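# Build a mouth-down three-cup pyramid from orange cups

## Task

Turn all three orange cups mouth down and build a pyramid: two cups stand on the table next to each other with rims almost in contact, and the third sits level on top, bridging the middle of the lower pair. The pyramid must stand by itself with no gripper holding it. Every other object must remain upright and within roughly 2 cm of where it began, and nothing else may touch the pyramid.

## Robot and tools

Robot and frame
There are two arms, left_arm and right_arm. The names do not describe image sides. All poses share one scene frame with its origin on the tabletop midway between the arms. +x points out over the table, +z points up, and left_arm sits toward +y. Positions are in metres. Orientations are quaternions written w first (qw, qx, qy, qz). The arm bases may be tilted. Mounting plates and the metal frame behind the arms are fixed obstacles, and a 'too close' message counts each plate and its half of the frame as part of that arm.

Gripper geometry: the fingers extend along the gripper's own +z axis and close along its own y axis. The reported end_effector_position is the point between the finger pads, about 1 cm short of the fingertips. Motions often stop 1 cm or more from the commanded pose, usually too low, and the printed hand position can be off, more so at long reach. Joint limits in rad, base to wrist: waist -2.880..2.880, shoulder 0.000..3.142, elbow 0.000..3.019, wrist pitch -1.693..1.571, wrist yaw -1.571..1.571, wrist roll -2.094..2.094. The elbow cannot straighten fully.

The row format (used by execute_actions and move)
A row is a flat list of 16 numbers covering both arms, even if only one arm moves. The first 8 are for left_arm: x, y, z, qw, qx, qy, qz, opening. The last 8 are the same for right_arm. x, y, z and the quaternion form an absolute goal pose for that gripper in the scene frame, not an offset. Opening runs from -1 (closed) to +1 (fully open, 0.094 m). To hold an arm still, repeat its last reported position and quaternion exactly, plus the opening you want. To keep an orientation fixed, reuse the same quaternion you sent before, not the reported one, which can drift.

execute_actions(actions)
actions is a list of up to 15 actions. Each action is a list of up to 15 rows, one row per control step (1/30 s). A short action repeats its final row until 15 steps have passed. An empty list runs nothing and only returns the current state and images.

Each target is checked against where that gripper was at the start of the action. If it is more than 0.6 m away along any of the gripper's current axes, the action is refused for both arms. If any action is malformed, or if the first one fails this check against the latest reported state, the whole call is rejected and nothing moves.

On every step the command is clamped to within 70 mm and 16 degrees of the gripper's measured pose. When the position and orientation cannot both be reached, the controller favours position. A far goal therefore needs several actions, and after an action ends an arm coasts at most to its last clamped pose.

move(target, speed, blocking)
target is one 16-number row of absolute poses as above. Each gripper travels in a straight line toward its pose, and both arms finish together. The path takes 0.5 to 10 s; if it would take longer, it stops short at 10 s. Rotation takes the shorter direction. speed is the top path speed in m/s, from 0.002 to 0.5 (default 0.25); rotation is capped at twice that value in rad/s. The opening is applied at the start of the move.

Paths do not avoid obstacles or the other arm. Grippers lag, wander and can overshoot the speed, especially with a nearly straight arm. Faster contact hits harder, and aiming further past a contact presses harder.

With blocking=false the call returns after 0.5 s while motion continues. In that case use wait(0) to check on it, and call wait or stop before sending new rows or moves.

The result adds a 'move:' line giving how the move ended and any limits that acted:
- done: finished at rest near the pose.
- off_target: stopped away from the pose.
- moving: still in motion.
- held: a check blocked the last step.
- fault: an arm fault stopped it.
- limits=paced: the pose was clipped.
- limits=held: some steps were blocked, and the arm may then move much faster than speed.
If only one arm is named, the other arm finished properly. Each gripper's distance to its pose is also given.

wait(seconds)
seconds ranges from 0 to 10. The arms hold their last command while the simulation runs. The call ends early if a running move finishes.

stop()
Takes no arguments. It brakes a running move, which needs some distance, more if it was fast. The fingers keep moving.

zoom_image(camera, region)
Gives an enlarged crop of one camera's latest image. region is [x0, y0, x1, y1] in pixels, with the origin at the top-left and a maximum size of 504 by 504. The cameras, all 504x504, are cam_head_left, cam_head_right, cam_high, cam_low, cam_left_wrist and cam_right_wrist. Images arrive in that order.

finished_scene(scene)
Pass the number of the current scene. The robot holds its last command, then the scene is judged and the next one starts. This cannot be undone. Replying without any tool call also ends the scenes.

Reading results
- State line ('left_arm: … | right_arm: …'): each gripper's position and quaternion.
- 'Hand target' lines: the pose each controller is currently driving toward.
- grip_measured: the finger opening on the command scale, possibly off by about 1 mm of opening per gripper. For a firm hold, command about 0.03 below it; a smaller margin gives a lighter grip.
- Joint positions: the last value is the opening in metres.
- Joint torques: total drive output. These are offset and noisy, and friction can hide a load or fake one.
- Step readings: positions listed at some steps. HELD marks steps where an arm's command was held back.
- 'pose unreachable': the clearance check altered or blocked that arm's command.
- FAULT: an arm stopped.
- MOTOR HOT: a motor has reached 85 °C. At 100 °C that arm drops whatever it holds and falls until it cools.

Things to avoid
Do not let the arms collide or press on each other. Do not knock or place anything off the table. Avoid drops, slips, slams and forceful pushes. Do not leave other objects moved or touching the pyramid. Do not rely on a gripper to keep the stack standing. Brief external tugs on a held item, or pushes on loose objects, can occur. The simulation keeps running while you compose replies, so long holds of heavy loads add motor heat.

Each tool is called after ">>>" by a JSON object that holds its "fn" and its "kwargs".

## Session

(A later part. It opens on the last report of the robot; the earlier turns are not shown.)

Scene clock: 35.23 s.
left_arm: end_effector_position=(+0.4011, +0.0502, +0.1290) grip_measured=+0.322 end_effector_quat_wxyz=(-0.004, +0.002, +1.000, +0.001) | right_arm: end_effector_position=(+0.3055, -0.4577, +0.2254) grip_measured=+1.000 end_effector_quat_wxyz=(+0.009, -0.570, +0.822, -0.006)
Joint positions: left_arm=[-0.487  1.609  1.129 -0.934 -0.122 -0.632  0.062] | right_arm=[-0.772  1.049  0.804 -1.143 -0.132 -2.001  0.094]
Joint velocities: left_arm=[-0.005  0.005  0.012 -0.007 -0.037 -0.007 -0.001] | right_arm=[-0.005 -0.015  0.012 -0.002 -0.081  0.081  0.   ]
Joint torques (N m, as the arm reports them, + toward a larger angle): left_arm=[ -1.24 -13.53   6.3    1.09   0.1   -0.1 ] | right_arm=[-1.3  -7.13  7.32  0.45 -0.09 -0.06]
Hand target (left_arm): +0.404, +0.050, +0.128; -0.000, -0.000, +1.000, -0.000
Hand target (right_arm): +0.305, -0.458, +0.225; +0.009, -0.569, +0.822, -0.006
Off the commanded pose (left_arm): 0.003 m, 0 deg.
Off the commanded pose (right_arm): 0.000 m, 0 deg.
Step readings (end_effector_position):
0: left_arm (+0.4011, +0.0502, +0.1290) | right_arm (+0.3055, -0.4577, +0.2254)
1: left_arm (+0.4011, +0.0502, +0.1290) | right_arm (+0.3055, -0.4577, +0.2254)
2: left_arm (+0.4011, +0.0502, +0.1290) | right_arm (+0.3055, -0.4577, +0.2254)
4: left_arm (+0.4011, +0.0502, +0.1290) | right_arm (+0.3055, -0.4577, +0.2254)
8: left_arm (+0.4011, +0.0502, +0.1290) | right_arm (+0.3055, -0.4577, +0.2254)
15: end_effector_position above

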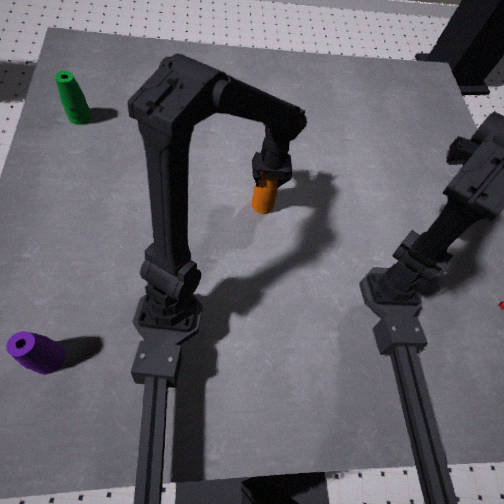

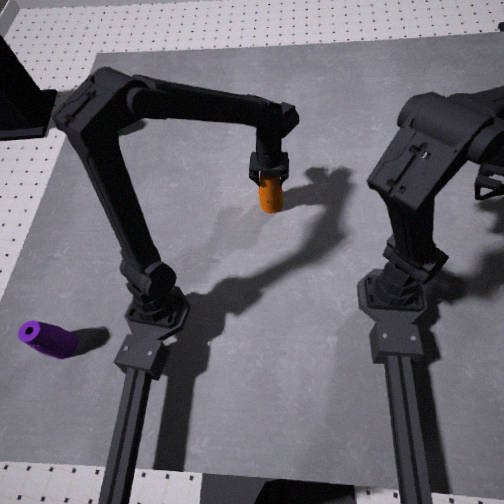

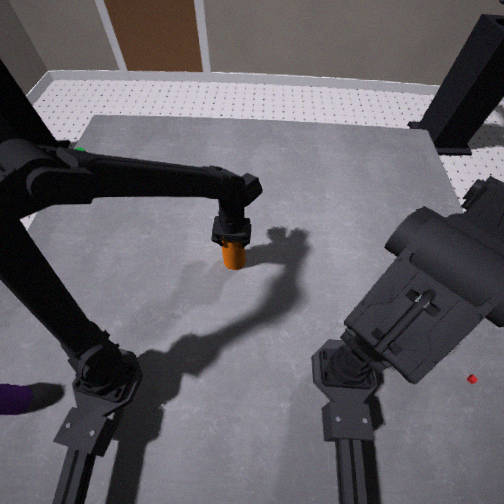

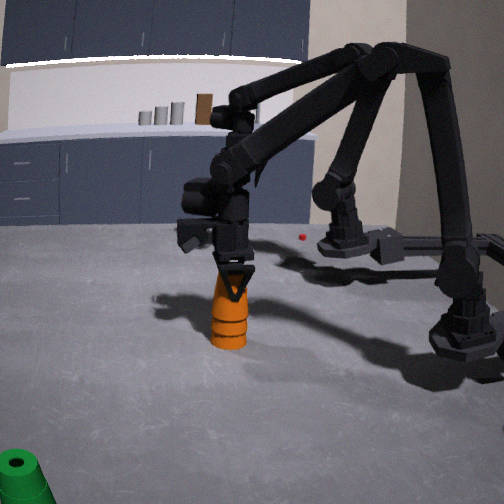

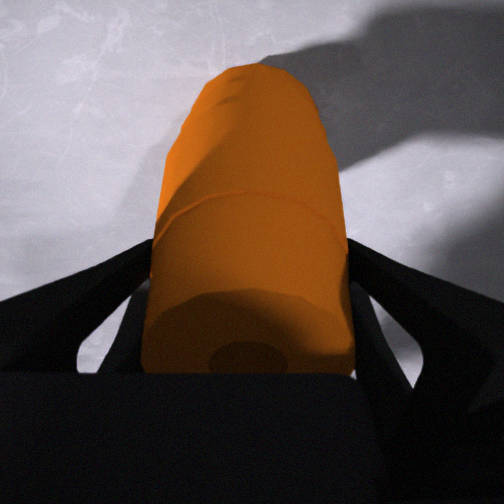

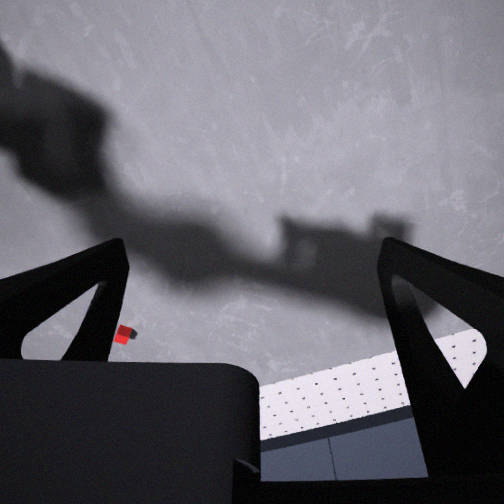

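>>> {"fn": "execute_actions", "kwargs": {"actions": [[[0.4058,0.0487,0.1306,0.0024,0,1,-0.0018,0.29,0.3055,-0.4577,0.2254,0.009,-0.569,0.822,-0.006,1],[0.4075,0.0474,0.1331,0.0048,0,1,-0.0036,0.29,0.3055,-0.4577,0.2254,0.009,-0.569,0.822,-0.006,1],[0.4093,0.0462,0.1357,0.0072,0,1,-0.0054,0.29,0.3055,-0.4577,0.2254,0.009,-0.569,0.822,-0.006,1],[0.4110,0.0449,0.1382,0.0096,0,1,-0.0072,0.29,0.3055,-0.4577,0.2254,0.009,-0.569,0.822,-0.006,1],[0.4128,0.0436,0.1408,0.012,0,1,-0.009,0.29,0.3055,-0.4577,0.2254,0.009,-0.569,0.822,-0.006,1],[0.4146,0.0423,0.1434,0.0144,0,1,-0.0108,0.29,0.3055,-0.4577,0.2254,0.009,-0.569,0.822,-0.006,1],[0.4163,0.0410,0.1459,0.0168,0,1,-0.0126,0.29,0.3055,-0.4577,0.2254,0.009,-0.569,0.822,-0.006,1],[0.4181,0.0398,0.1485,0.0192,0,1,-0.0144,0.29,0.3055,-0.4577,0.2254,0.009,-0.569,0.822,-0.006,1],[0.4198,0.0385,0.1510,0.0216,0,1,-0.0162,0.29,0.3055,-0.4577,0.2254,0.009,-0.569,0.822,-0.006,1],[0.4216,0.0372,0.1536,0.024,0,0.9996,-0.018,0.29,0.3055,-0.4577,0.2254,0.009,-0.569,0.822,-0.006,1],[0.4216,0.0372,0.1550,0.024,0,0.9996,-0.018,0.29,0.3055,-0.4577,0.2254,0.009,-0.569,0.822,-0.006,1],[0.4216,0.0372,0.1565,0.024,0,0.9996,-0.018,0.29,0.3055,-0.4577,0.2254,0.009,-0.569,0.822,-0.006,1],[0.4216,0.0372,0.1580,0.024,0,0.9996,-0.018,0.29,0.3055,-0.4577,0.2254,0.009,-0.569,0.822,-0.006,1],[0.4216,0.0372,0.1595,0.024,0,0.9996,-0.018,0.29,0.3055,-0.4577,0.2254,0.009,-0.569,0.822,-0.006,1],[0.4216,0.0372,0.1610,0.024,0,0.9996,-0.018,0.29,0.3055,-0.4577,0.2254,0.009,-0.569,0.822,-0.006,1]]]}}

Scene clock: 41.50 s.
left_arm: end_effector_position=(+0.4011, +0.0506, +0.1317) grip_measured=+0.322 end_effector_quat_wxyz=(-0.003, +0.002, +1.000, +0.001) | right_arm: end_effector_position=(+0.3055, -0.4577, +0.2254) grip_measured=+1.000 end_effector_quat_wxyz=(+0.009, -0.570, +0.822, -0.006)
Joint positions: left_arm=[-0.487  1.603  1.129 -0.938 -0.122 -0.632  0.062] | right_arm=[-0.772  1.049  0.804 -1.143 -0.132 -2.001  0.094]
Joint velocities: left_arm=[ 0.005 -0.073  0.002 -0.076 -0.051 -0.037  0.001] | right_arm=[-0.005 -0.005 -0.012 -0.002 -0.022  0.037  0.   ]
Joint torques (N m, as the arm reports them, + toward a larger angle): left_arm=[ -1.42 -15.4    9.52   0.01   0.09  -0.08] | right_arm=[-1.43 -7.07  7.28  0.42 -0.08 -0.06]
Hand target (left_arm): +0.420, +0.039, +0.162; +0.024, -0.001, +1.000, -0.019
Hand target (right_arm): +0.305, -0.458, +0.225; +0.009, -0.569, +0.822, -0.006
Off the commanded pose (left_arm): 0.038 m, 4 deg.
Off the commanded pose (right_arm): 0.000 m, 0 deg.
Step readings (end_effector_position):
0: left_arm (+0.4011, +0.0502, +0.1290) | right_arm (+0.3055, -0.4577, +0.2254)
1: left_arm (+0.4011, +0.0502, +0.1290) | right_arm (+0.3055, -0.4577, +0.2254)
2: left_arm (+0.4011, +0.0502, +0.1290) | right_arm (+0.3055, -0.4577, +0.2254)
4: left_arm (+0.4011, +0.0502, +0.1290) | right_arm (+0.3055, -0.4577, +0.2254)
8: left_arm (+0.4011, +0.0502, +0.1290) | right_arm (+0.3055, -0.4577, +0.2254)
15: end_effector_position above

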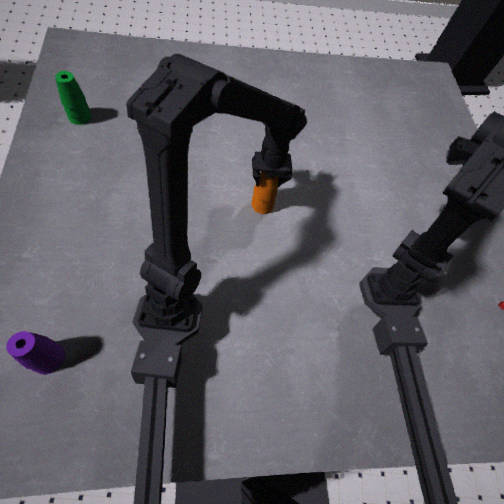

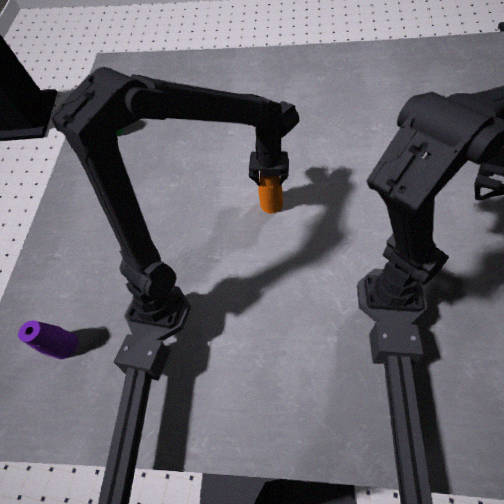

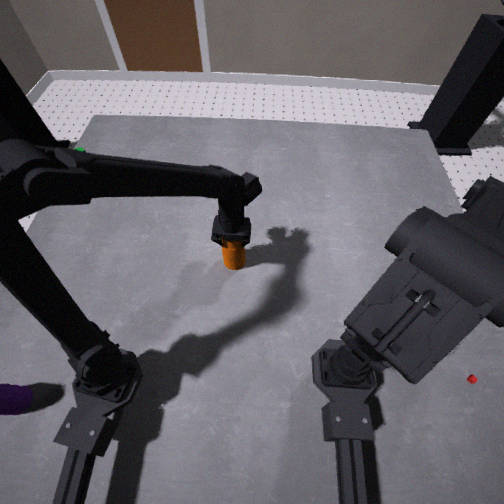

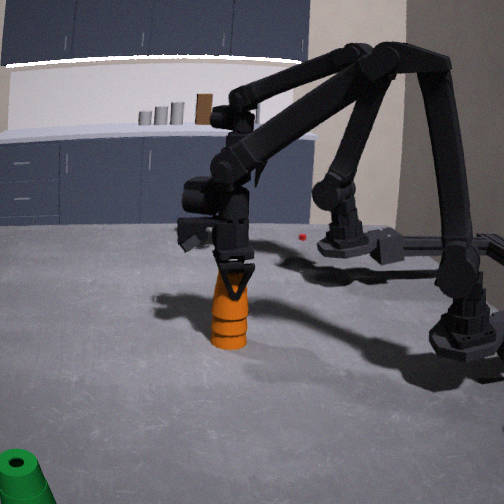

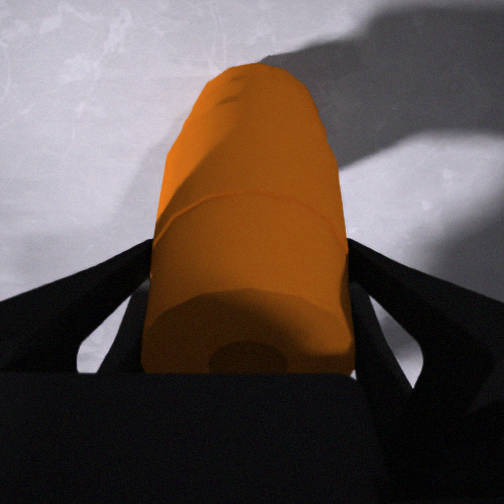

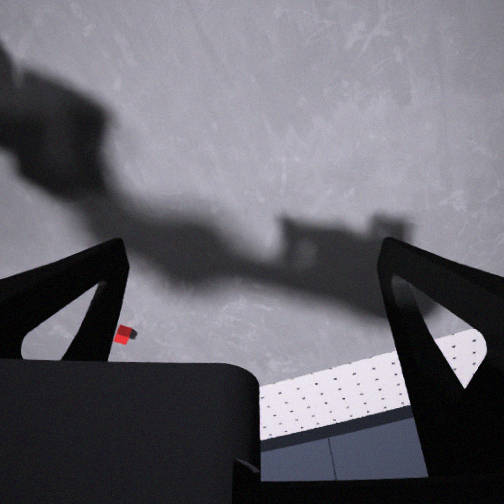

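>>> {"fn": "execute_actions", "kwargs": {"actions": [[[0.4238,0.0356,0.163,0.0265,0,0.9995,-0.0195,0.29,0.3055,-0.4577,0.2254,0.009,-0.569,0.822,-0.006,1],[0.4259,0.0341,0.165,0.029,0,0.9994,-0.021,0.29,0.3055,-0.4577,0.2254,0.009,-0.569,0.822,-0.006,1],[0.428,0.0325,0.167,0.031,0,0.9993,-0.0226,0.29,0.3055,-0.4577,0.2254,0.009,-0.569,0.822,-0.006,1],[0.428,0.0325,0.169,0.031,0,0.9993,-0.0226,0.29,0.3055,-0.4577,0.2254,0.009,-0.569,0.822,-0.006,1],[0.428,0.0325,0.171,0.031,0,0.9993,-0.0226,0.29,0.3055,-0.4577,0.2254,0.009,-0.569,0.822,-0.006,1],[0.428,0.0325,0.173,0.031,0,0.9993,-0.0226,0.29,0.3055,-0.4577,0.2254,0.009,-0.569,0.822,-0.006,1],[0.428,0.0325,0.175,0.031,0,0.9993,-0.0226,0.29,0.3055,-0.4577,0.2254,0.009,-0.569,0.822,-0.006,1],[0.428,0.0325,0.177,0.031,0,0.9993,-0.0226,0.29,0.3055,-0.4577,0.2254,0.009,-0.569,0.822,-0.006,1],[0.428,0.0325,0.179,0.031,0,0.9993,-0.0226,0.29,0.3055,-0.4577,0.2254,0.009,-0.569,0.822,-0.006,1],[0.428,0.0325,0.181,0.031,0,0.9993,-0.0226,0.29,0.3055,-0.4577,0.2254,0.009,-0.569,0.822,-0.006,1],[0.428,0.0325,0.183,0.031,0,0.9993,-0.0226,0.29,0.3055,-0.4577,0.2254,0.009,-0.569,0.822,-0.006,1],[0.428,0.0325,0.185,0.031,0,0.9993,-0.0226,0.29,0.3055,-0.4577,0.2254,0.009,-0.569,0.822,-0.006,1],[0.428,0.0325,0.187,0.031,0,0.9993,-0.0226,0.29,0.3055,-0.4577,0.2254,0.009,-0.569,0.822,-0.006,1],[0.428,0.0325,0.189,0.031,0,0.9993,-0.0226,0.29,0.3055,-0.4577,0.2254,0.009,-0.569,0.822,-0.006,1],[0.428,0.0325,0.191,0.031,0,0.9993,-0.0226,0.29,0.3055,-0.4577,0.2254,0.009,-0.569,0.822,-0.006,1]]]}}

Scene clock: 43.73 s.
left_arm: end_effector_position=(+0.4060, +0.0510, +0.1572) grip_measured=+0.322 end_effector_quat_wxyz=(+0.001, +0.001, +1.000, -0.002) | right_arm: end_effector_position=(+0.3055, -0.4577, +0.2254) grip_measured=+1.000 end_effector_quat_wxyz=(+0.009, -0.570, +0.822, -0.006)
Joint positions: left_arm=[-0.487  1.567  1.158 -0.995 -0.122 -0.632  0.062] | right_arm=[-0.772  1.049  0.804 -1.143 -0.132 -2.001  0.094]
Joint velocities: left_arm=[ 0.005 -0.103  0.1   -0.154 -0.037 -0.022  0.002] | right_arm=[ 0.005 -0.015  0.002 -0.012  0.022 -0.022  0.   ]
Joint torques (N m, as the arm reports them, + toward a larger angle): left_arm=[ -2.22 -14.45  10.46   0.06   0.02  -0.18] | right_arm=[-1.16 -7.12  7.26  0.43 -0.09 -0.05]
Hand target (left_arm): +0.425, +0.035, +0.192; +0.031, -0.001, +0.999, -0.024
Hand target (right_arm): +0.305, -0.458, +0.225; +0.009, -0.569, +0.822, -0.006
Off the commanded pose (left_arm): 0.044 m, 4 deg.
Off the commanded pose (right_arm): 0.000 m, 0 deg.
Step readings (end_effector_position):
0: left_arm (+0.4014, +0.0511, +0.1366) | right_arm (+0.3055, -0.4577, +0.2254)
1: left_arm (+0.4014, +0.0511, +0.1366) | right_arm (+0.3055, -0.4577, +0.2254)
2: left_arm (+0.4014, +0.0511, +0.1366) | right_arm (+0.3055, -0.4577, +0.2254)
4: left_arm (+0.4019, +0.0509, +0.1373) | right_arm (+0.3055, -0.4577, +0.2254)
8: left_arm (+0.4037, +0.0503, +0.1421) | right_arm (+0.3055, -0.4577, +0.2254)
15: end_effector_position above

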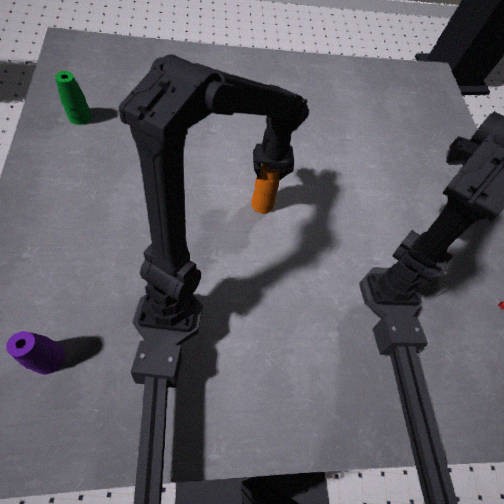

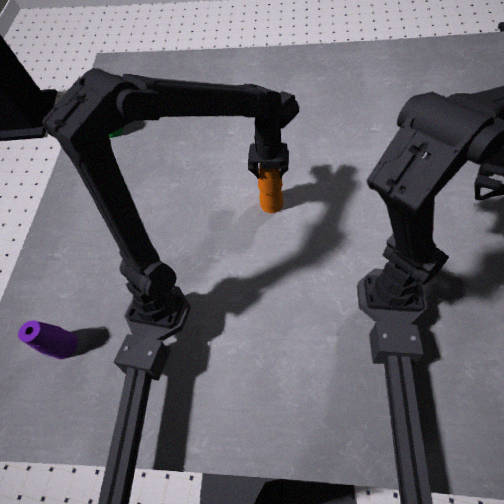

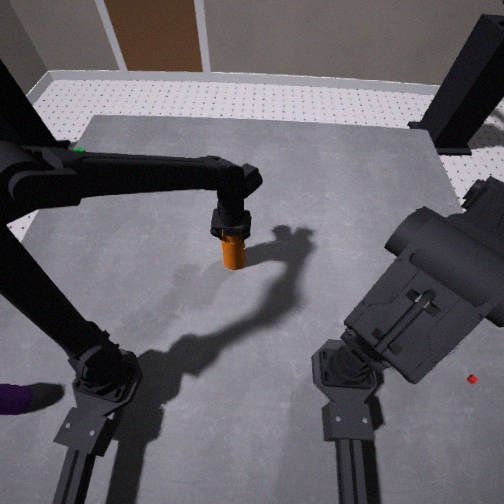

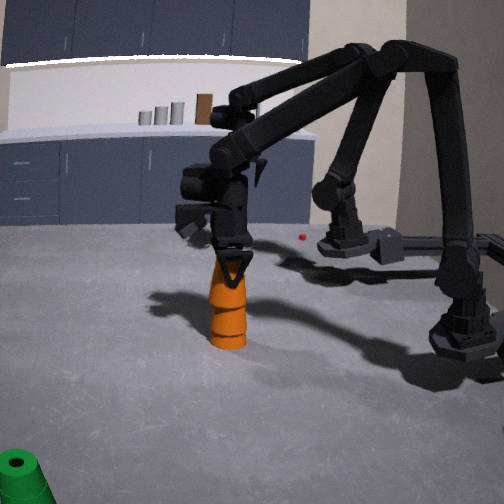

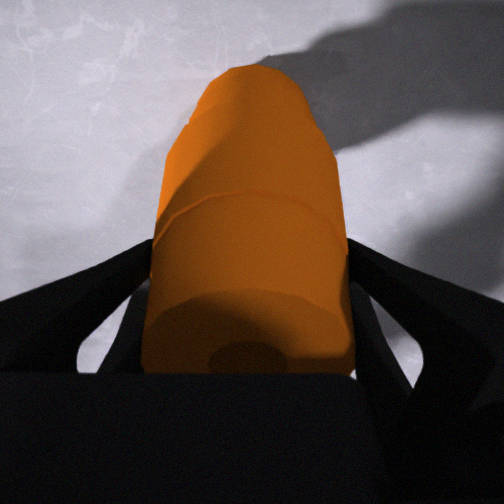

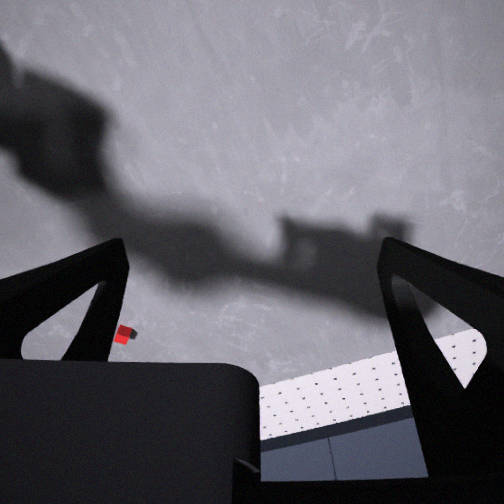

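>>> {"fn": "execute_actions", "kwargs": {"actions": [[[0.427,0.032,0.193,0.031,0,0.9993,-0.0226,0.29,0.3055,-0.4577,0.2254,0.009,-0.569,0.822,-0.006,1],[0.426,0.032,0.196,0.031,0,0.9993,-0.0226,0.29,0.3055,-0.4577,0.2254,0.009,-0.569,0.822,-0.006,1],[0.425,0.032,0.200,0.031,0,0.9993,-0.0226,0.29,0.3055,-0.4577,0.2254,0.009,-0.569,0.822,-0.006,1],[0.424,0.032,0.204,0.031,0,0.9993,-0.0226,0.29,0.3055,-0.4577,0.2254,0.009,-0.569,0.822,-0.006,1],[0.424,0.032,0.208,0.031,0,0.9993,-0.0226,0.29,0.3055,-0.4577,0.2254,0.009,-0.569,0.822,-0.006,1],[0.4235,0.032,0.212,0.031,0,0.9993,-0.0226,0.29,0.3055,-0.4577,0.2254,0.009,-0.569,0.822,-0.006,1],[0.423,0.032,0.216,0.031,0,0.9993,-0.0226,0.29,0.3055,-0.4577,0.2254,0.009,-0.569,0.822,-0.006,1],[0.423,0.032,0.220,0.031,0,0.9993,-0.0226,0.29,0.3055,-0.4577,0.2254,0.009,-0.569,0.822,-0.006,1],[0.4225,0.0325,0.224,0.031,0,0.9993,-0.0226,0.29,0.3055,-0.4577,0.2254,0.009,-0.569,0.822,-0.006,1],[0.422,0.0325,0.228,0.031,0,0.9993,-0.0226,0.29,0.3055,-0.4577,0.2254,0.009,-0.569,0.822,-0.006,1],[0.422,0.0325,0.232,0.031,0,0.9993,-0.0226,0.29,0.3055,-0.4577,0.2254,0.009,-0.569,0.822,-0.006,1],[0.4215,0.033,0.236,0.031,0,0.9993,-0.0226,0.29,0.3055,-0.4577,0.2254,0.009,-0.569,0.822,-0.006,1],[0.421,0.033,0.240,0.031,0,0.9993,-0.0226,0.29,0.3055,-0.4577,0.2254,0.009,-0.569,0.822,-0.006,1],[0.421,0.033,0.243,0.031,0,0.9993,-0.0226,0.29,0.3055,-0.4577,0.2254,0.009,-0.569,0.822,-0.006,1],[0.421,0.033,0.246,0.031,0,0.9993,-0.0226,0.29,0.3055,-0.4577,0.2254,0.009,-0.569,0.822,-0.006,1]],[[0.421,0.033,0.248,0.031,0,0.9993,-0.0226,0.29,0.3055,-0.4577,0.2254,0.009,-0.569,0.822,-0.006,1],[0.421,0.033,0.248,0.031,0,0.9993,-0.0226,0.29,0.3055,-0.4577,0.2254,0.009,-0.569,0.822,-0.006,1],[0.421,0.033,0.248,0.031,0,0.9993,-0.0226,0.29,0.3055,-0.4577,0.2254,0.009,-0.569,0.822,-0.006,1],[0.422,0.033,0.248,0.031,0,0.9993,-0.0226,0.29,0.3055,-0.4577,0.2254,0.009,-0.569,0.822,-0.006,1],[0.424,0.033,0.248,0.030,0,0.9993,-0.022,0.29,0.3055,-0.4577,0.2254,0.009,-0.569,0.822,-0.006,1],[0.427,0.033,0.247,0.029,0,0.9993,-0.0215,0.29,0.3055,-0.4577,0.2254,0.009,-0.569,0.822,-0.006,1],[0.431,0.033,0.246,0.028,0,0.9994,-0.021,0.29,0.3055,-0.4577,0.2254,0.009,-0.569,0.822,-0.006,1],[0.436,0.032,0.245,0.027,0,0.9994,-0.0205,0.29,0.3055,-0.4577,0.2254,0.009,-0.569,0.822,-0.006,1],[0.441,0.032,0.244,0.026,0,0.9995,-0.020,0.29,0.3055,-0.4577,0.2254,0.009,-0.569,0.822,-0.006,1],[0.446,0.032,0.243,0.025,0,0.9995,-0.0195,0.29,0.3055,-0.4577,0.2254,0.009,-0.569,0.822,-0.006,1],[0.451,0.032,0.242,0.024,0,0.9995,-0.019,0.29,0.3055,-0.4577,0.2254,0.009,-0.569,0.822,-0.006,1],[0.456,0.032,0.241,0.023,0,0.9996,-0.0185,0.29,0.3055,-0.4577,0.2254,0.009,-0.569,0.822,-0.006,1],[0.461,0.031,0.240,0.022,0,0.9996,-0.018,0.29,0.3055,-0.4577,0.2254,0.009,-0.569,0.822,-0.006,1],[0.466,0.031,0.239,0.022,0,0.9996,-0.018,0.29,0.3055,-0.4577,0.2254,0.009,-0.569,0.822,-0.006,1],[0.471,0.031,0.238,0.022,0,0.9996,-0.018,0.29,0.3055,-0.4577,0.2254,0.009,-0.569,0.822,-0.006,1]],[[0.476,0.031,0.237,0.022,0,0.9996,-0.018,0.29,0.3055,-0.4577,0.2254,0.009,-0.569,0.822,-0.006,1],[0.481,0.031,0.236,0.022,0,0.9996,-0.018,0.29,0.3055,-0.4577,0.2254,0.009,-0.569,0.822,-0.006,1],[0.486,0.030,0.236,0.022,0,0.9996,-0.018,0.29,0.3055,-0.4577,0.2254,0.009,-0.569,0.822,-0.006,1],[0.490,0.030,0.236,0.022,0,0.9996,-0.018,0.29,0.3055,-0.4577,0.2254,0.009,-0.569,0.822,-0.006,1],[0.494,0.030,0.236,0.022,0,0.9996,-0.018,0.29,0.3055,-0.4577,0.2254,0.009,-0.569,0.822,-0.006,1],[0.498,0.030,0.236,0.022,0,0.9996,-0.018,0.29,0.3055,-0.4577,0.2254,0.009,-0.569,0.822,-0.006,1],[0.501,0.030,0.236,0.022,0,0.9996,-0.018,0.29,0.3055,-0.4577,0.2254,0.009,-0.569,0.822,-0.006,1],[0.503,0.030,0.236,0.022,0,0.9996,-0.018,0.29,0.3055,-0.4577,0.2254,0.009,-0.569,0.822,-0.006,1],[0.504,0.030,0.236,0.022,0,0.9996,-0.018,0.29,0.3055,-0.4577,0.2254,0.009,-0.569,0.822,-0.006,1]]]}}

Scene clock: 51.67 s.
left_arm: end_effector_position=(+0.4826, +0.0379, +0.2199) grip_measured=+0.322 end_effector_quat_wxyz=(+0.005, -0.001, +1.000, -0.006) | right_arm: end_effector_position=(+0.3055, -0.4577, +0.2254) grip_measured=+1.000 end_effector_quat_wxyz=(+0.009, -0.570, +0.822, -0.006)
Joint positions: left_arm=[-0.433  1.647  1.466 -1.205 -0.111 -0.583  0.062] | right_arm=[-0.772  1.049  0.804 -1.143 -0.132 -2.001  0.094]
Joint velocities: left_arm=[-0.005 -0.015 -0.002 -0.012 -0.007  0.022 -0.   ] | right_arm=[-0.005 -0.005 -0.002 -0.007 -0.037  0.007  0.   ]
Joint torques (N m, as the arm reports them, + toward a larger angle): left_arm=[ -0.46 -13.87  11.43  -0.01   0.26   0.02] | right_arm=[-1.25 -7.1   7.31  0.47 -0.09 -0.05]
Hand target (left_arm): +0.502, +0.031, +0.237; +0.023, -0.000, +1.000, -0.017
Hand target (right_arm): +0.305, -0.458, +0.225; +0.009, -0.569, +0.822, -0.006
Off the commanded pose (left_arm): 0.028 m, 2 deg.
Off the commanded pose (right_arm): 0.000 m, 0 deg.
Step readings (end_effector_position; steps 1 to 15: 1st action; 16 to 30: 2nd action; 31 to 45: 3rd action):
0: left_arm (+0.4084, +0.0502, +0.1650) | right_arm (+0.3055, -0.4577, +0.2254)
1: left_arm (+0.4083, +0.0504, +0.1650) | right_arm (+0.3055, -0.4577, +0.2254)
2: left_arm (+0.4077, +0.0507, +0.1650) | right_arm (+0.3055, -0.4577, +0.2254)
4: left_arm (+0.4052, +0.0514, +0.1658) | right_arm (+0.3055, -0.4577, +0.2254)
8: left_arm (+0.3990, +0.0526, +0.1741) | right_arm (+0.3055, -0.4577, +0.2254)
15: left_arm (+0.4007, +0.0504, +0.2086) | right_arm (+0.3055, -0.4577, +0.2254)
16: left_arm (+0.4018, +0.0500, +0.2133) | right_arm (+0.3055, -0.4577, +0.2254)
17: left_arm (+0.4029, +0.0494, +0.2174) | right_arm (+0.3055, -0.4577, +0.2254)
19: left_arm (+0.4056, +0.0479, +0.2232) | right_arm (+0.3055, -0.4577, +0.2254)
23: left_arm (+0.4088, +0.0463, +0.2285) | right_arm (+0.3055, -0.4577, +0.2254)
30: left_arm (+0.4371, +0.0363, +0.2319) | right_arm (+0.3055, -0.4577, +0.2254)
31: left_arm (+0.4431, +0.0359, +0.2307) | right_arm (+0.3055, -0.4577, +0.2254)
32: left_arm (+0.4488, +0.0359, +0.2291) | right_arm (+0.3055, -0.4577, +0.2254)
34: left_arm (+0.4595, +0.0366, +0.2254) | right_arm (+0.3055, -0.4577, +0.2254)
38: left_arm (+0.4756, +0.0380, +0.2198) | right_arm (+0.3055, -0.4577, +0.2254)
45: end_effector_position above

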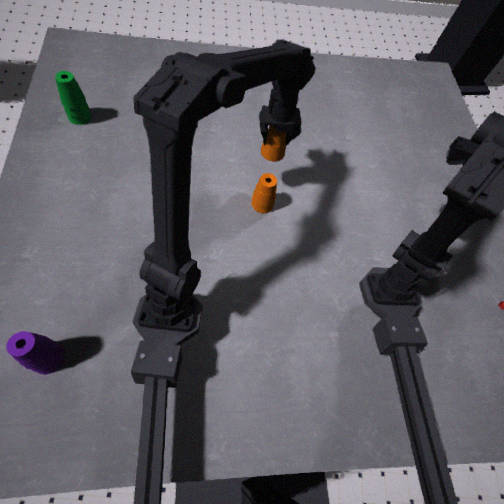

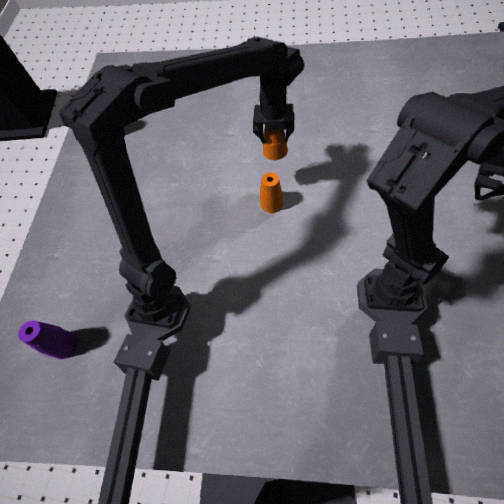

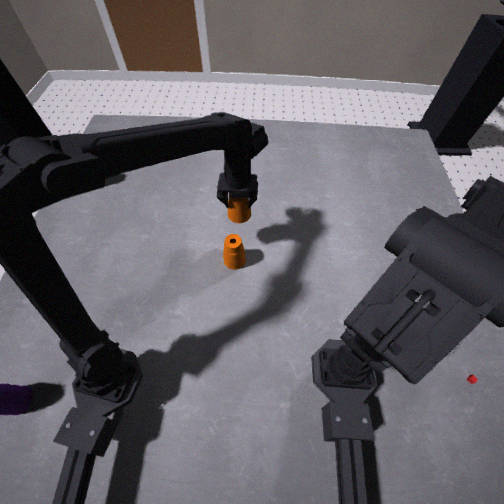

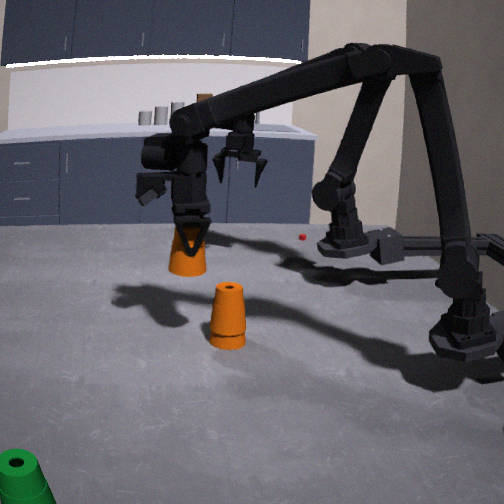

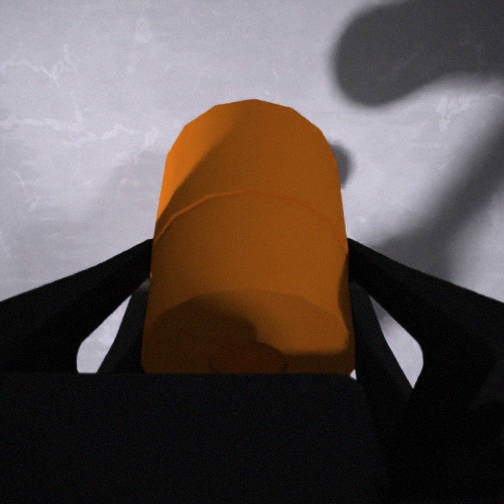

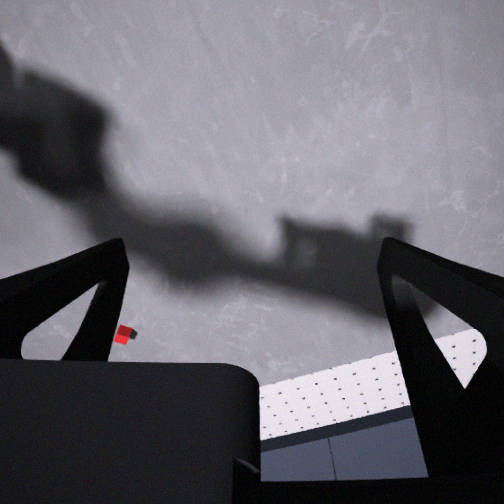

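>>> {"fn": "zoom_image", "kwargs": {"camera": "cam_low", "region": [140, 220, 280, 360]}}

Region (140, 220, 280, 360) of cam_low's 504x504 image, scaled by 3.600, with more detail than that image has.

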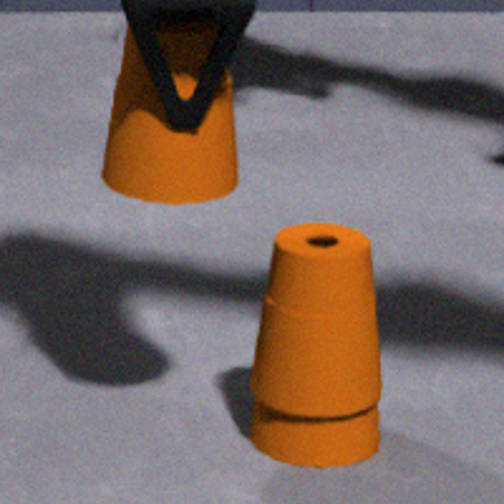

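>>> {"fn": "move", "kwargs": {"target": [0.484, 0.044, 0.095, 0, 0, 1, 0, 0.29, 0.3055, -0.4577, 0.2254, 0.009, -0.569, 0.822, -0.006, 1], "speed": 0.1}}

>>> {"fn": "zoom_image", "kwargs": {"camera": "cam_low", "region": [150, 250, 260, 360]}}

Scene clock: 55.27 s.
left_arm: end_effector_position=(+0.4849, +0.0368, +0.1019) grip_measured=+0.322 end_effector_quat_wxyz=(+0.002, +0.001, +1.000, -0.001) | right_arm: end_effector_position=(+0.3055, -0.4577, +0.2254) grip_measured=+1.000 end_effector_quat_wxyz=(+0.009, -0.570, +0.822, -0.006)
Joint positions: left_arm=[-0.408  1.801  1.356 -0.95  -0.111 -0.555  0.062] | right_arm=[-0.772  1.049  0.804 -1.143 -0.132 -2.001  0.094]
Joint velocities: left_arm=[-0.005 -0.005 -0.007 -0.017  0.095  0.066 -0.001] | right_arm=[ 0.005 -0.005 -0.022  0.002  0.007  0.037  0.   ]
Joint torques (N m, as the arm reports them, + toward a larger angle): left_arm=[ -0.02 -14.71   6.23   1.15   0.19  -0.07] | right_arm=[-1.34 -6.94  7.23  0.44 -0.09 -0.04]
Hand target (left_arm): +0.486, +0.042, +0.094; -0.000, +0.000, +1.000, +0.000
Hand target (right_arm): +0.305, -0.458, +0.225; +0.009, -0.569, +0.822, -0.006
Off the commanded pose (left_arm): 0.010 m, 0 deg.
Off the commanded pose (right_arm): 0.000 m, 0 deg.
move: done

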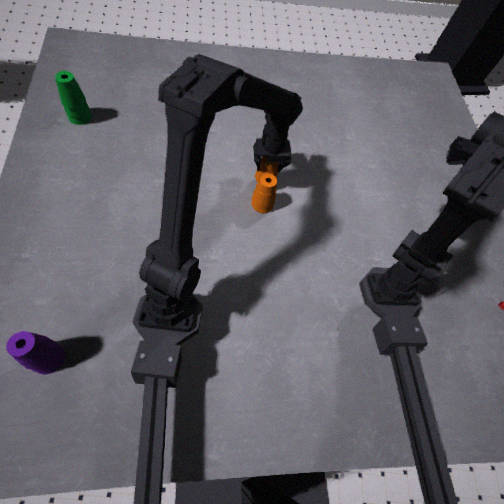

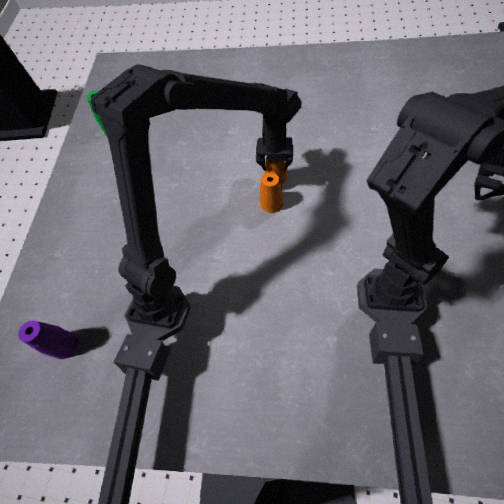

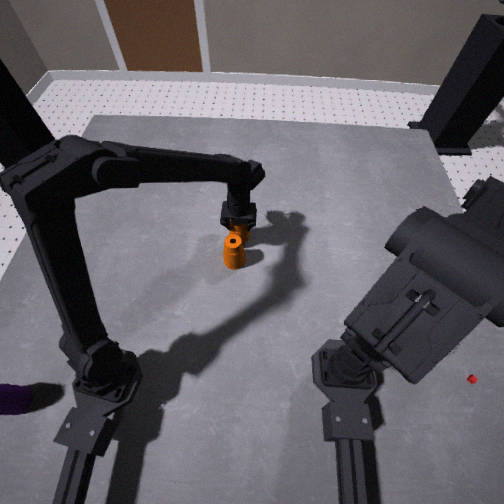

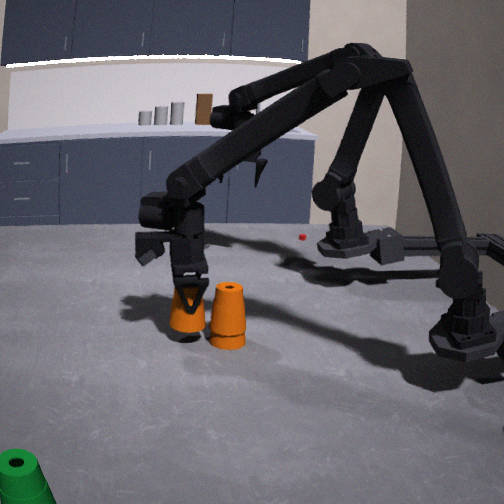

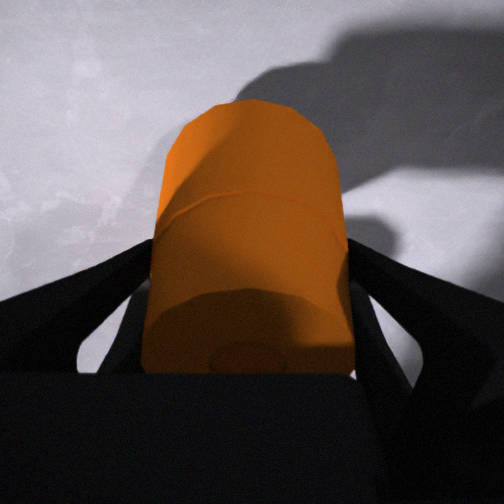

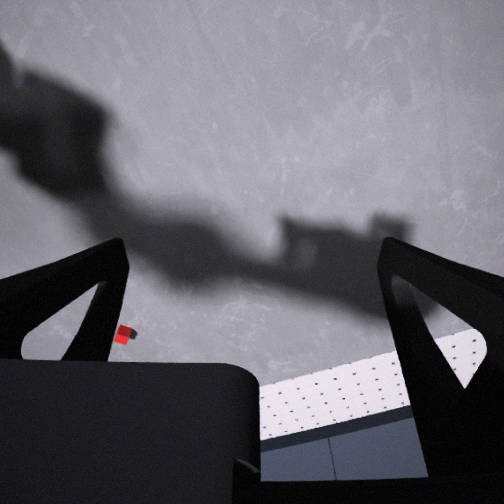

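Region (150, 250, 260, 360) of cam_low's 504x504 image, scaled by 4.582, with more detail than that image has.

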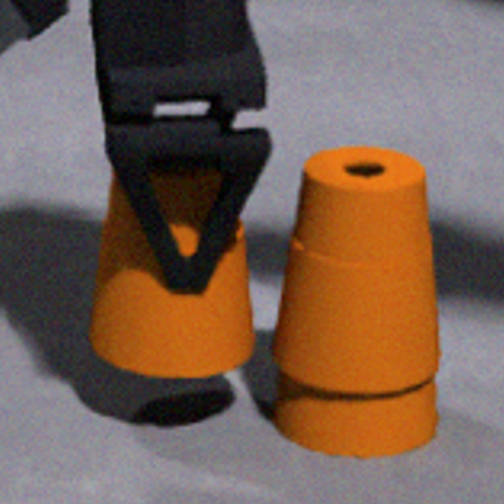

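>>> {"fn": "execute_actions", "kwargs": {"actions": [[[0.4856,0.0423,0.0925,0,0,1,0,0.29,0.3055,-0.4577,0.2254,0.009,-0.569,0.822,-0.006,1],[0.4851,0.0426,0.0905,0,0,1,0,0.29,0.3055,-0.4577,0.2254,0.009,-0.569,0.822,-0.006,1],[0.4845,0.0430,0.088,0,0,1,0,0.29,0.3055,-0.4577,0.2254,0.009,-0.569,0.822,-0.006,1],[0.4839,0.0434,0.0855,0,0,1,0,0.29,0.3055,-0.4577,0.2254,0.009,-0.569,0.822,-0.006,1],[0.4832,0.0438,0.083,0,0,1,0,0.29,0.3055,-0.4577,0.2254,0.009,-0.569,0.822,-0.006,1],[0.4826,0.0442,0.0805,0,0,1,0,0.29,0.3055,-0.4577,0.2254,0.009,-0.569,0.822,-0.006,1],[0.4820,0.0446,0.078,0,0,1,0,0.29,0.3055,-0.4577,0.2254,0.009,-0.569,0.822,-0.006,1],[0.4814,0.0450,0.0755,0,0,1,0,0.29,0.3055,-0.4577,0.2254,0.009,-0.569,0.822,-0.006,1],[0.4809,0.0453,0.0735,0,0,1,0,0.29,0.3055,-0.4577,0.2254,0.009,-0.569,0.822,-0.006,1],[0.4805,0.0455,0.072,0,0,1,0,0.29,0.3055,-0.4577,0.2254,0.009,-0.569,0.822,-0.006,1]]]}}

>>> {"fn": "wait", "kwargs": {"seconds": 0.3}}

>>> {"fn": "zoom_image", "kwargs": {"camera": "cam_low", "region": [165, 280, 255, 360]}}

Scene clock: 57.93 s.
left_arm: end_effector_position=(+0.4808, +0.0393, +0.0821) grip_measured=+0.322 end_effector_quat_wxyz=(+0.004, +0.001, +1.000, -0.002) | right_arm: end_effector_position=(+0.3055, -0.4577, +0.2254) grip_measured=+1.000 end_effector_quat_wxyz=(+0.009, -0.570, +0.822, -0.006)
Joint positions: left_arm=[-0.405  1.819  1.322 -0.893 -0.111 -0.551  0.062] | right_arm=[-0.772  1.049  0.804 -1.143 -0.132 -2.001  0.094]
Joint velocities: left_arm=[ 0.015  0.044 -0.002  0.017  0.007  0.051 -0.002] | right_arm=[-0.005  0.005 -0.007 -0.022  0.051  0.037  0.   ]
Joint torques (N m, as the arm reports them, + toward a larger angle): left_arm=[ -0.42 -14.9    5.88   1.38   0.22  -0.02] | right_arm=[-1.48 -7.05  7.27  0.47 -0.08 -0.04]
Hand target (left_arm): +0.481, +0.045, +0.072; +0.000, +0.000, +1.000, +0.000
Hand target (right_arm): +0.305, -0.458, +0.225; +0.009, -0.569, +0.822, -0.006
Off the commanded pose (left_arm): 0.012 m, 1 deg.
Off the commanded pose (right_arm): 0.000 m, 0 deg.
Step readings (end_effector_position):
0: left_arm (+0.4849, +0.0368, +0.1019) | right_arm (+0.3055, -0.4577, +0.2254)
1: left_arm (+0.4852, +0.0366, +0.1019) | right_arm (+0.3055, -0.4577, +0.2254)
2: left_arm (+0.4857, +0.0363, +0.1019) | right_arm (+0.3055, -0.4577, +0.2254)
4: left_arm (+0.4865, +0.0357, +0.1011) | right_arm (+0.3055, -0.4577, +0.2254)
8: left_arm (+0.4851, +0.0364, +0.0957) | right_arm (+0.3055, -0.4577, +0.2254)
15: end_effector_position above

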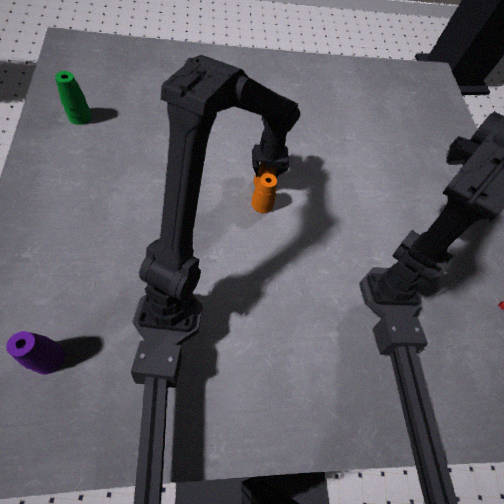

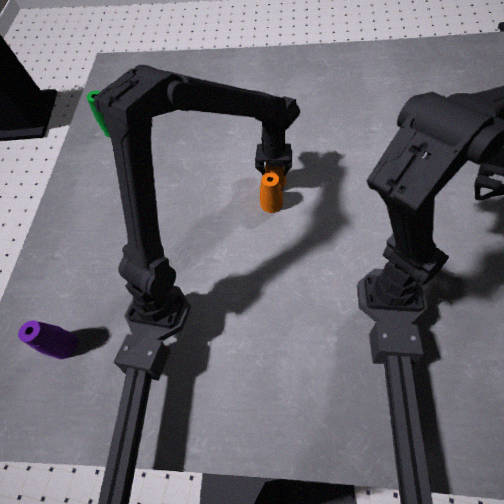

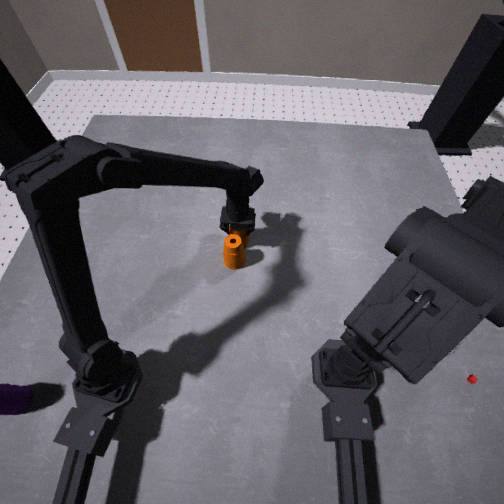

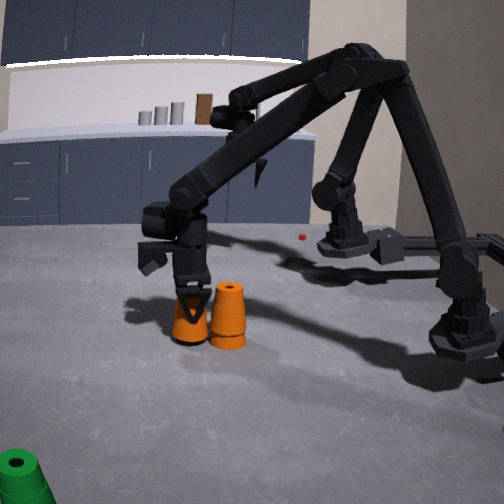

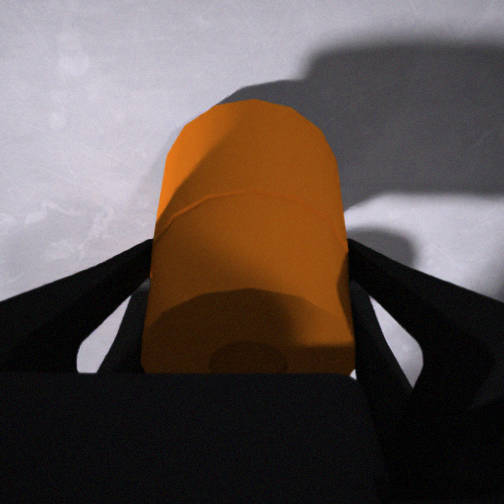

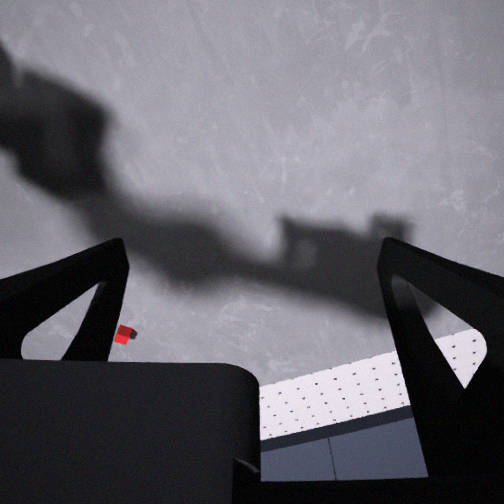

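Scene clock: 58.23 s.
left_arm: end_effector_position=(+0.4807, +0.0392, +0.0811) grip_measured=+0.322 end_effector_quat_wxyz=(+0.004, +0.001, +1.000, -0.002) | right_arm: end_effector_position=(+0.3055, -0.4577, +0.2254) grip_measured=+1.000 end_effector_quat_wxyz=(+0.009, -0.570, +0.822, -0.006)
Joint positions: left_arm=[-0.405  1.82   1.322 -0.891 -0.111 -0.551  0.062] | right_arm=[-0.772  1.049  0.804 -1.143 -0.132 -2.001  0.094]
Joint velocities: left_arm=[ 0.005  0.005 -0.002 -0.012 -0.022  0.051 -0.001] | right_arm=[-0.005 -0.005  0.002  0.002  0.037 -0.022  0.   ]
Joint torques (N m, as the arm reports them, + toward a larger angle): left_arm=[ -0.76 -14.99   5.68   1.04   0.24  -0.06] | right_arm=[-1.24 -7.09  7.26  0.49 -0.09 -0.05]
Hand target (left_arm): +0.481, +0.045, +0.072; +0.000, +0.000, +1.000, +0.000
Hand target (right_arm): +0.305, -0.458, +0.225; +0.009, -0.569, +0.822, -0.006
Off the commanded pose (left_arm): 0.011 m, 1 deg.
Off the commanded pose (right_arm): 0.000 m, 0 deg.
wait: 0.30 s; at rest by 0.17 s

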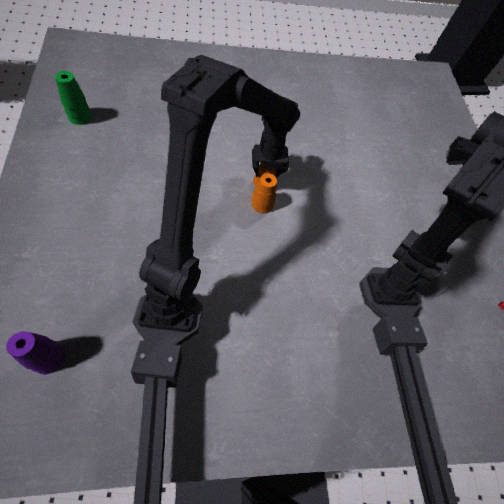

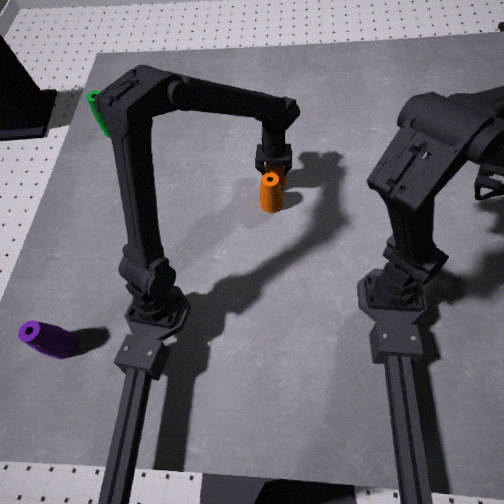

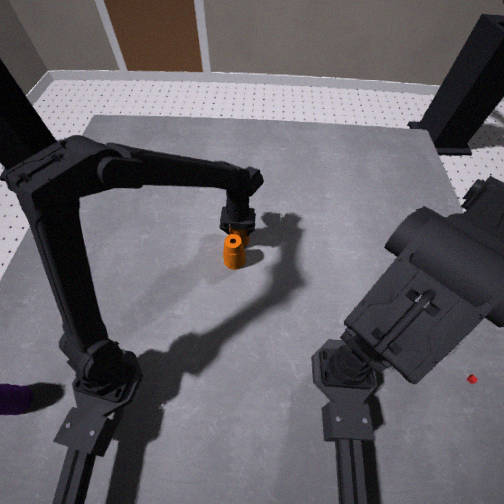

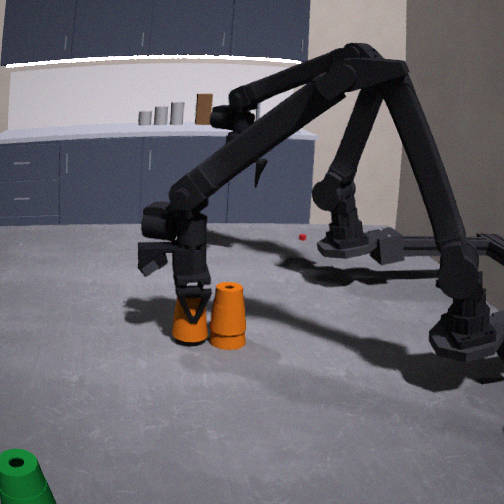

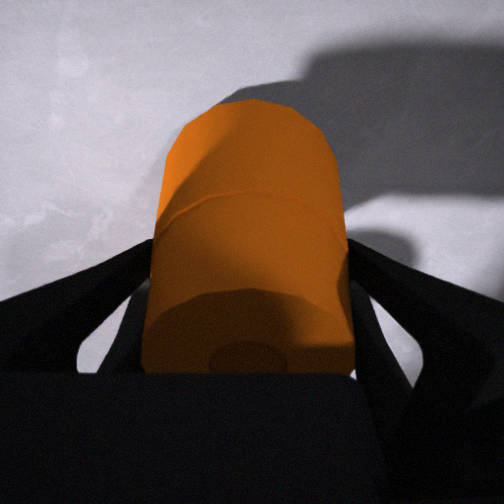

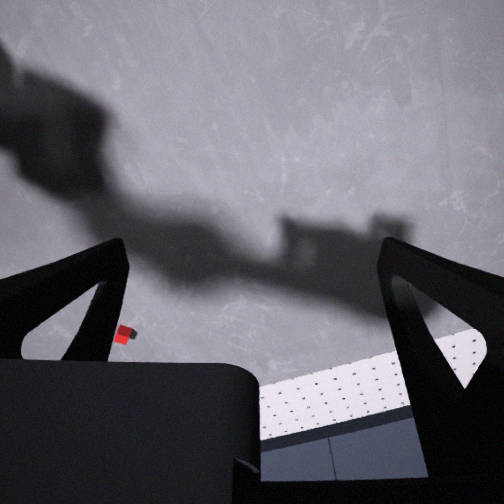

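Region (165, 280, 255, 360) of cam_low's 504x504 image, scaled by 5.600, with more detail than that image has.

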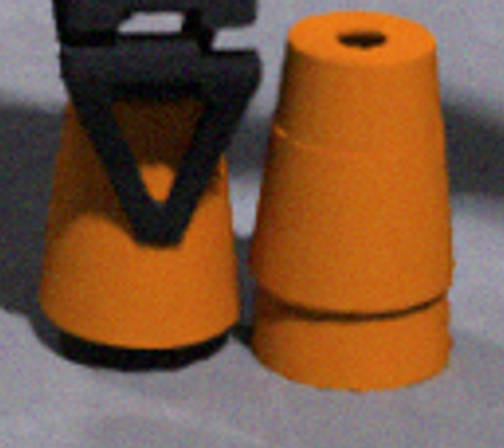

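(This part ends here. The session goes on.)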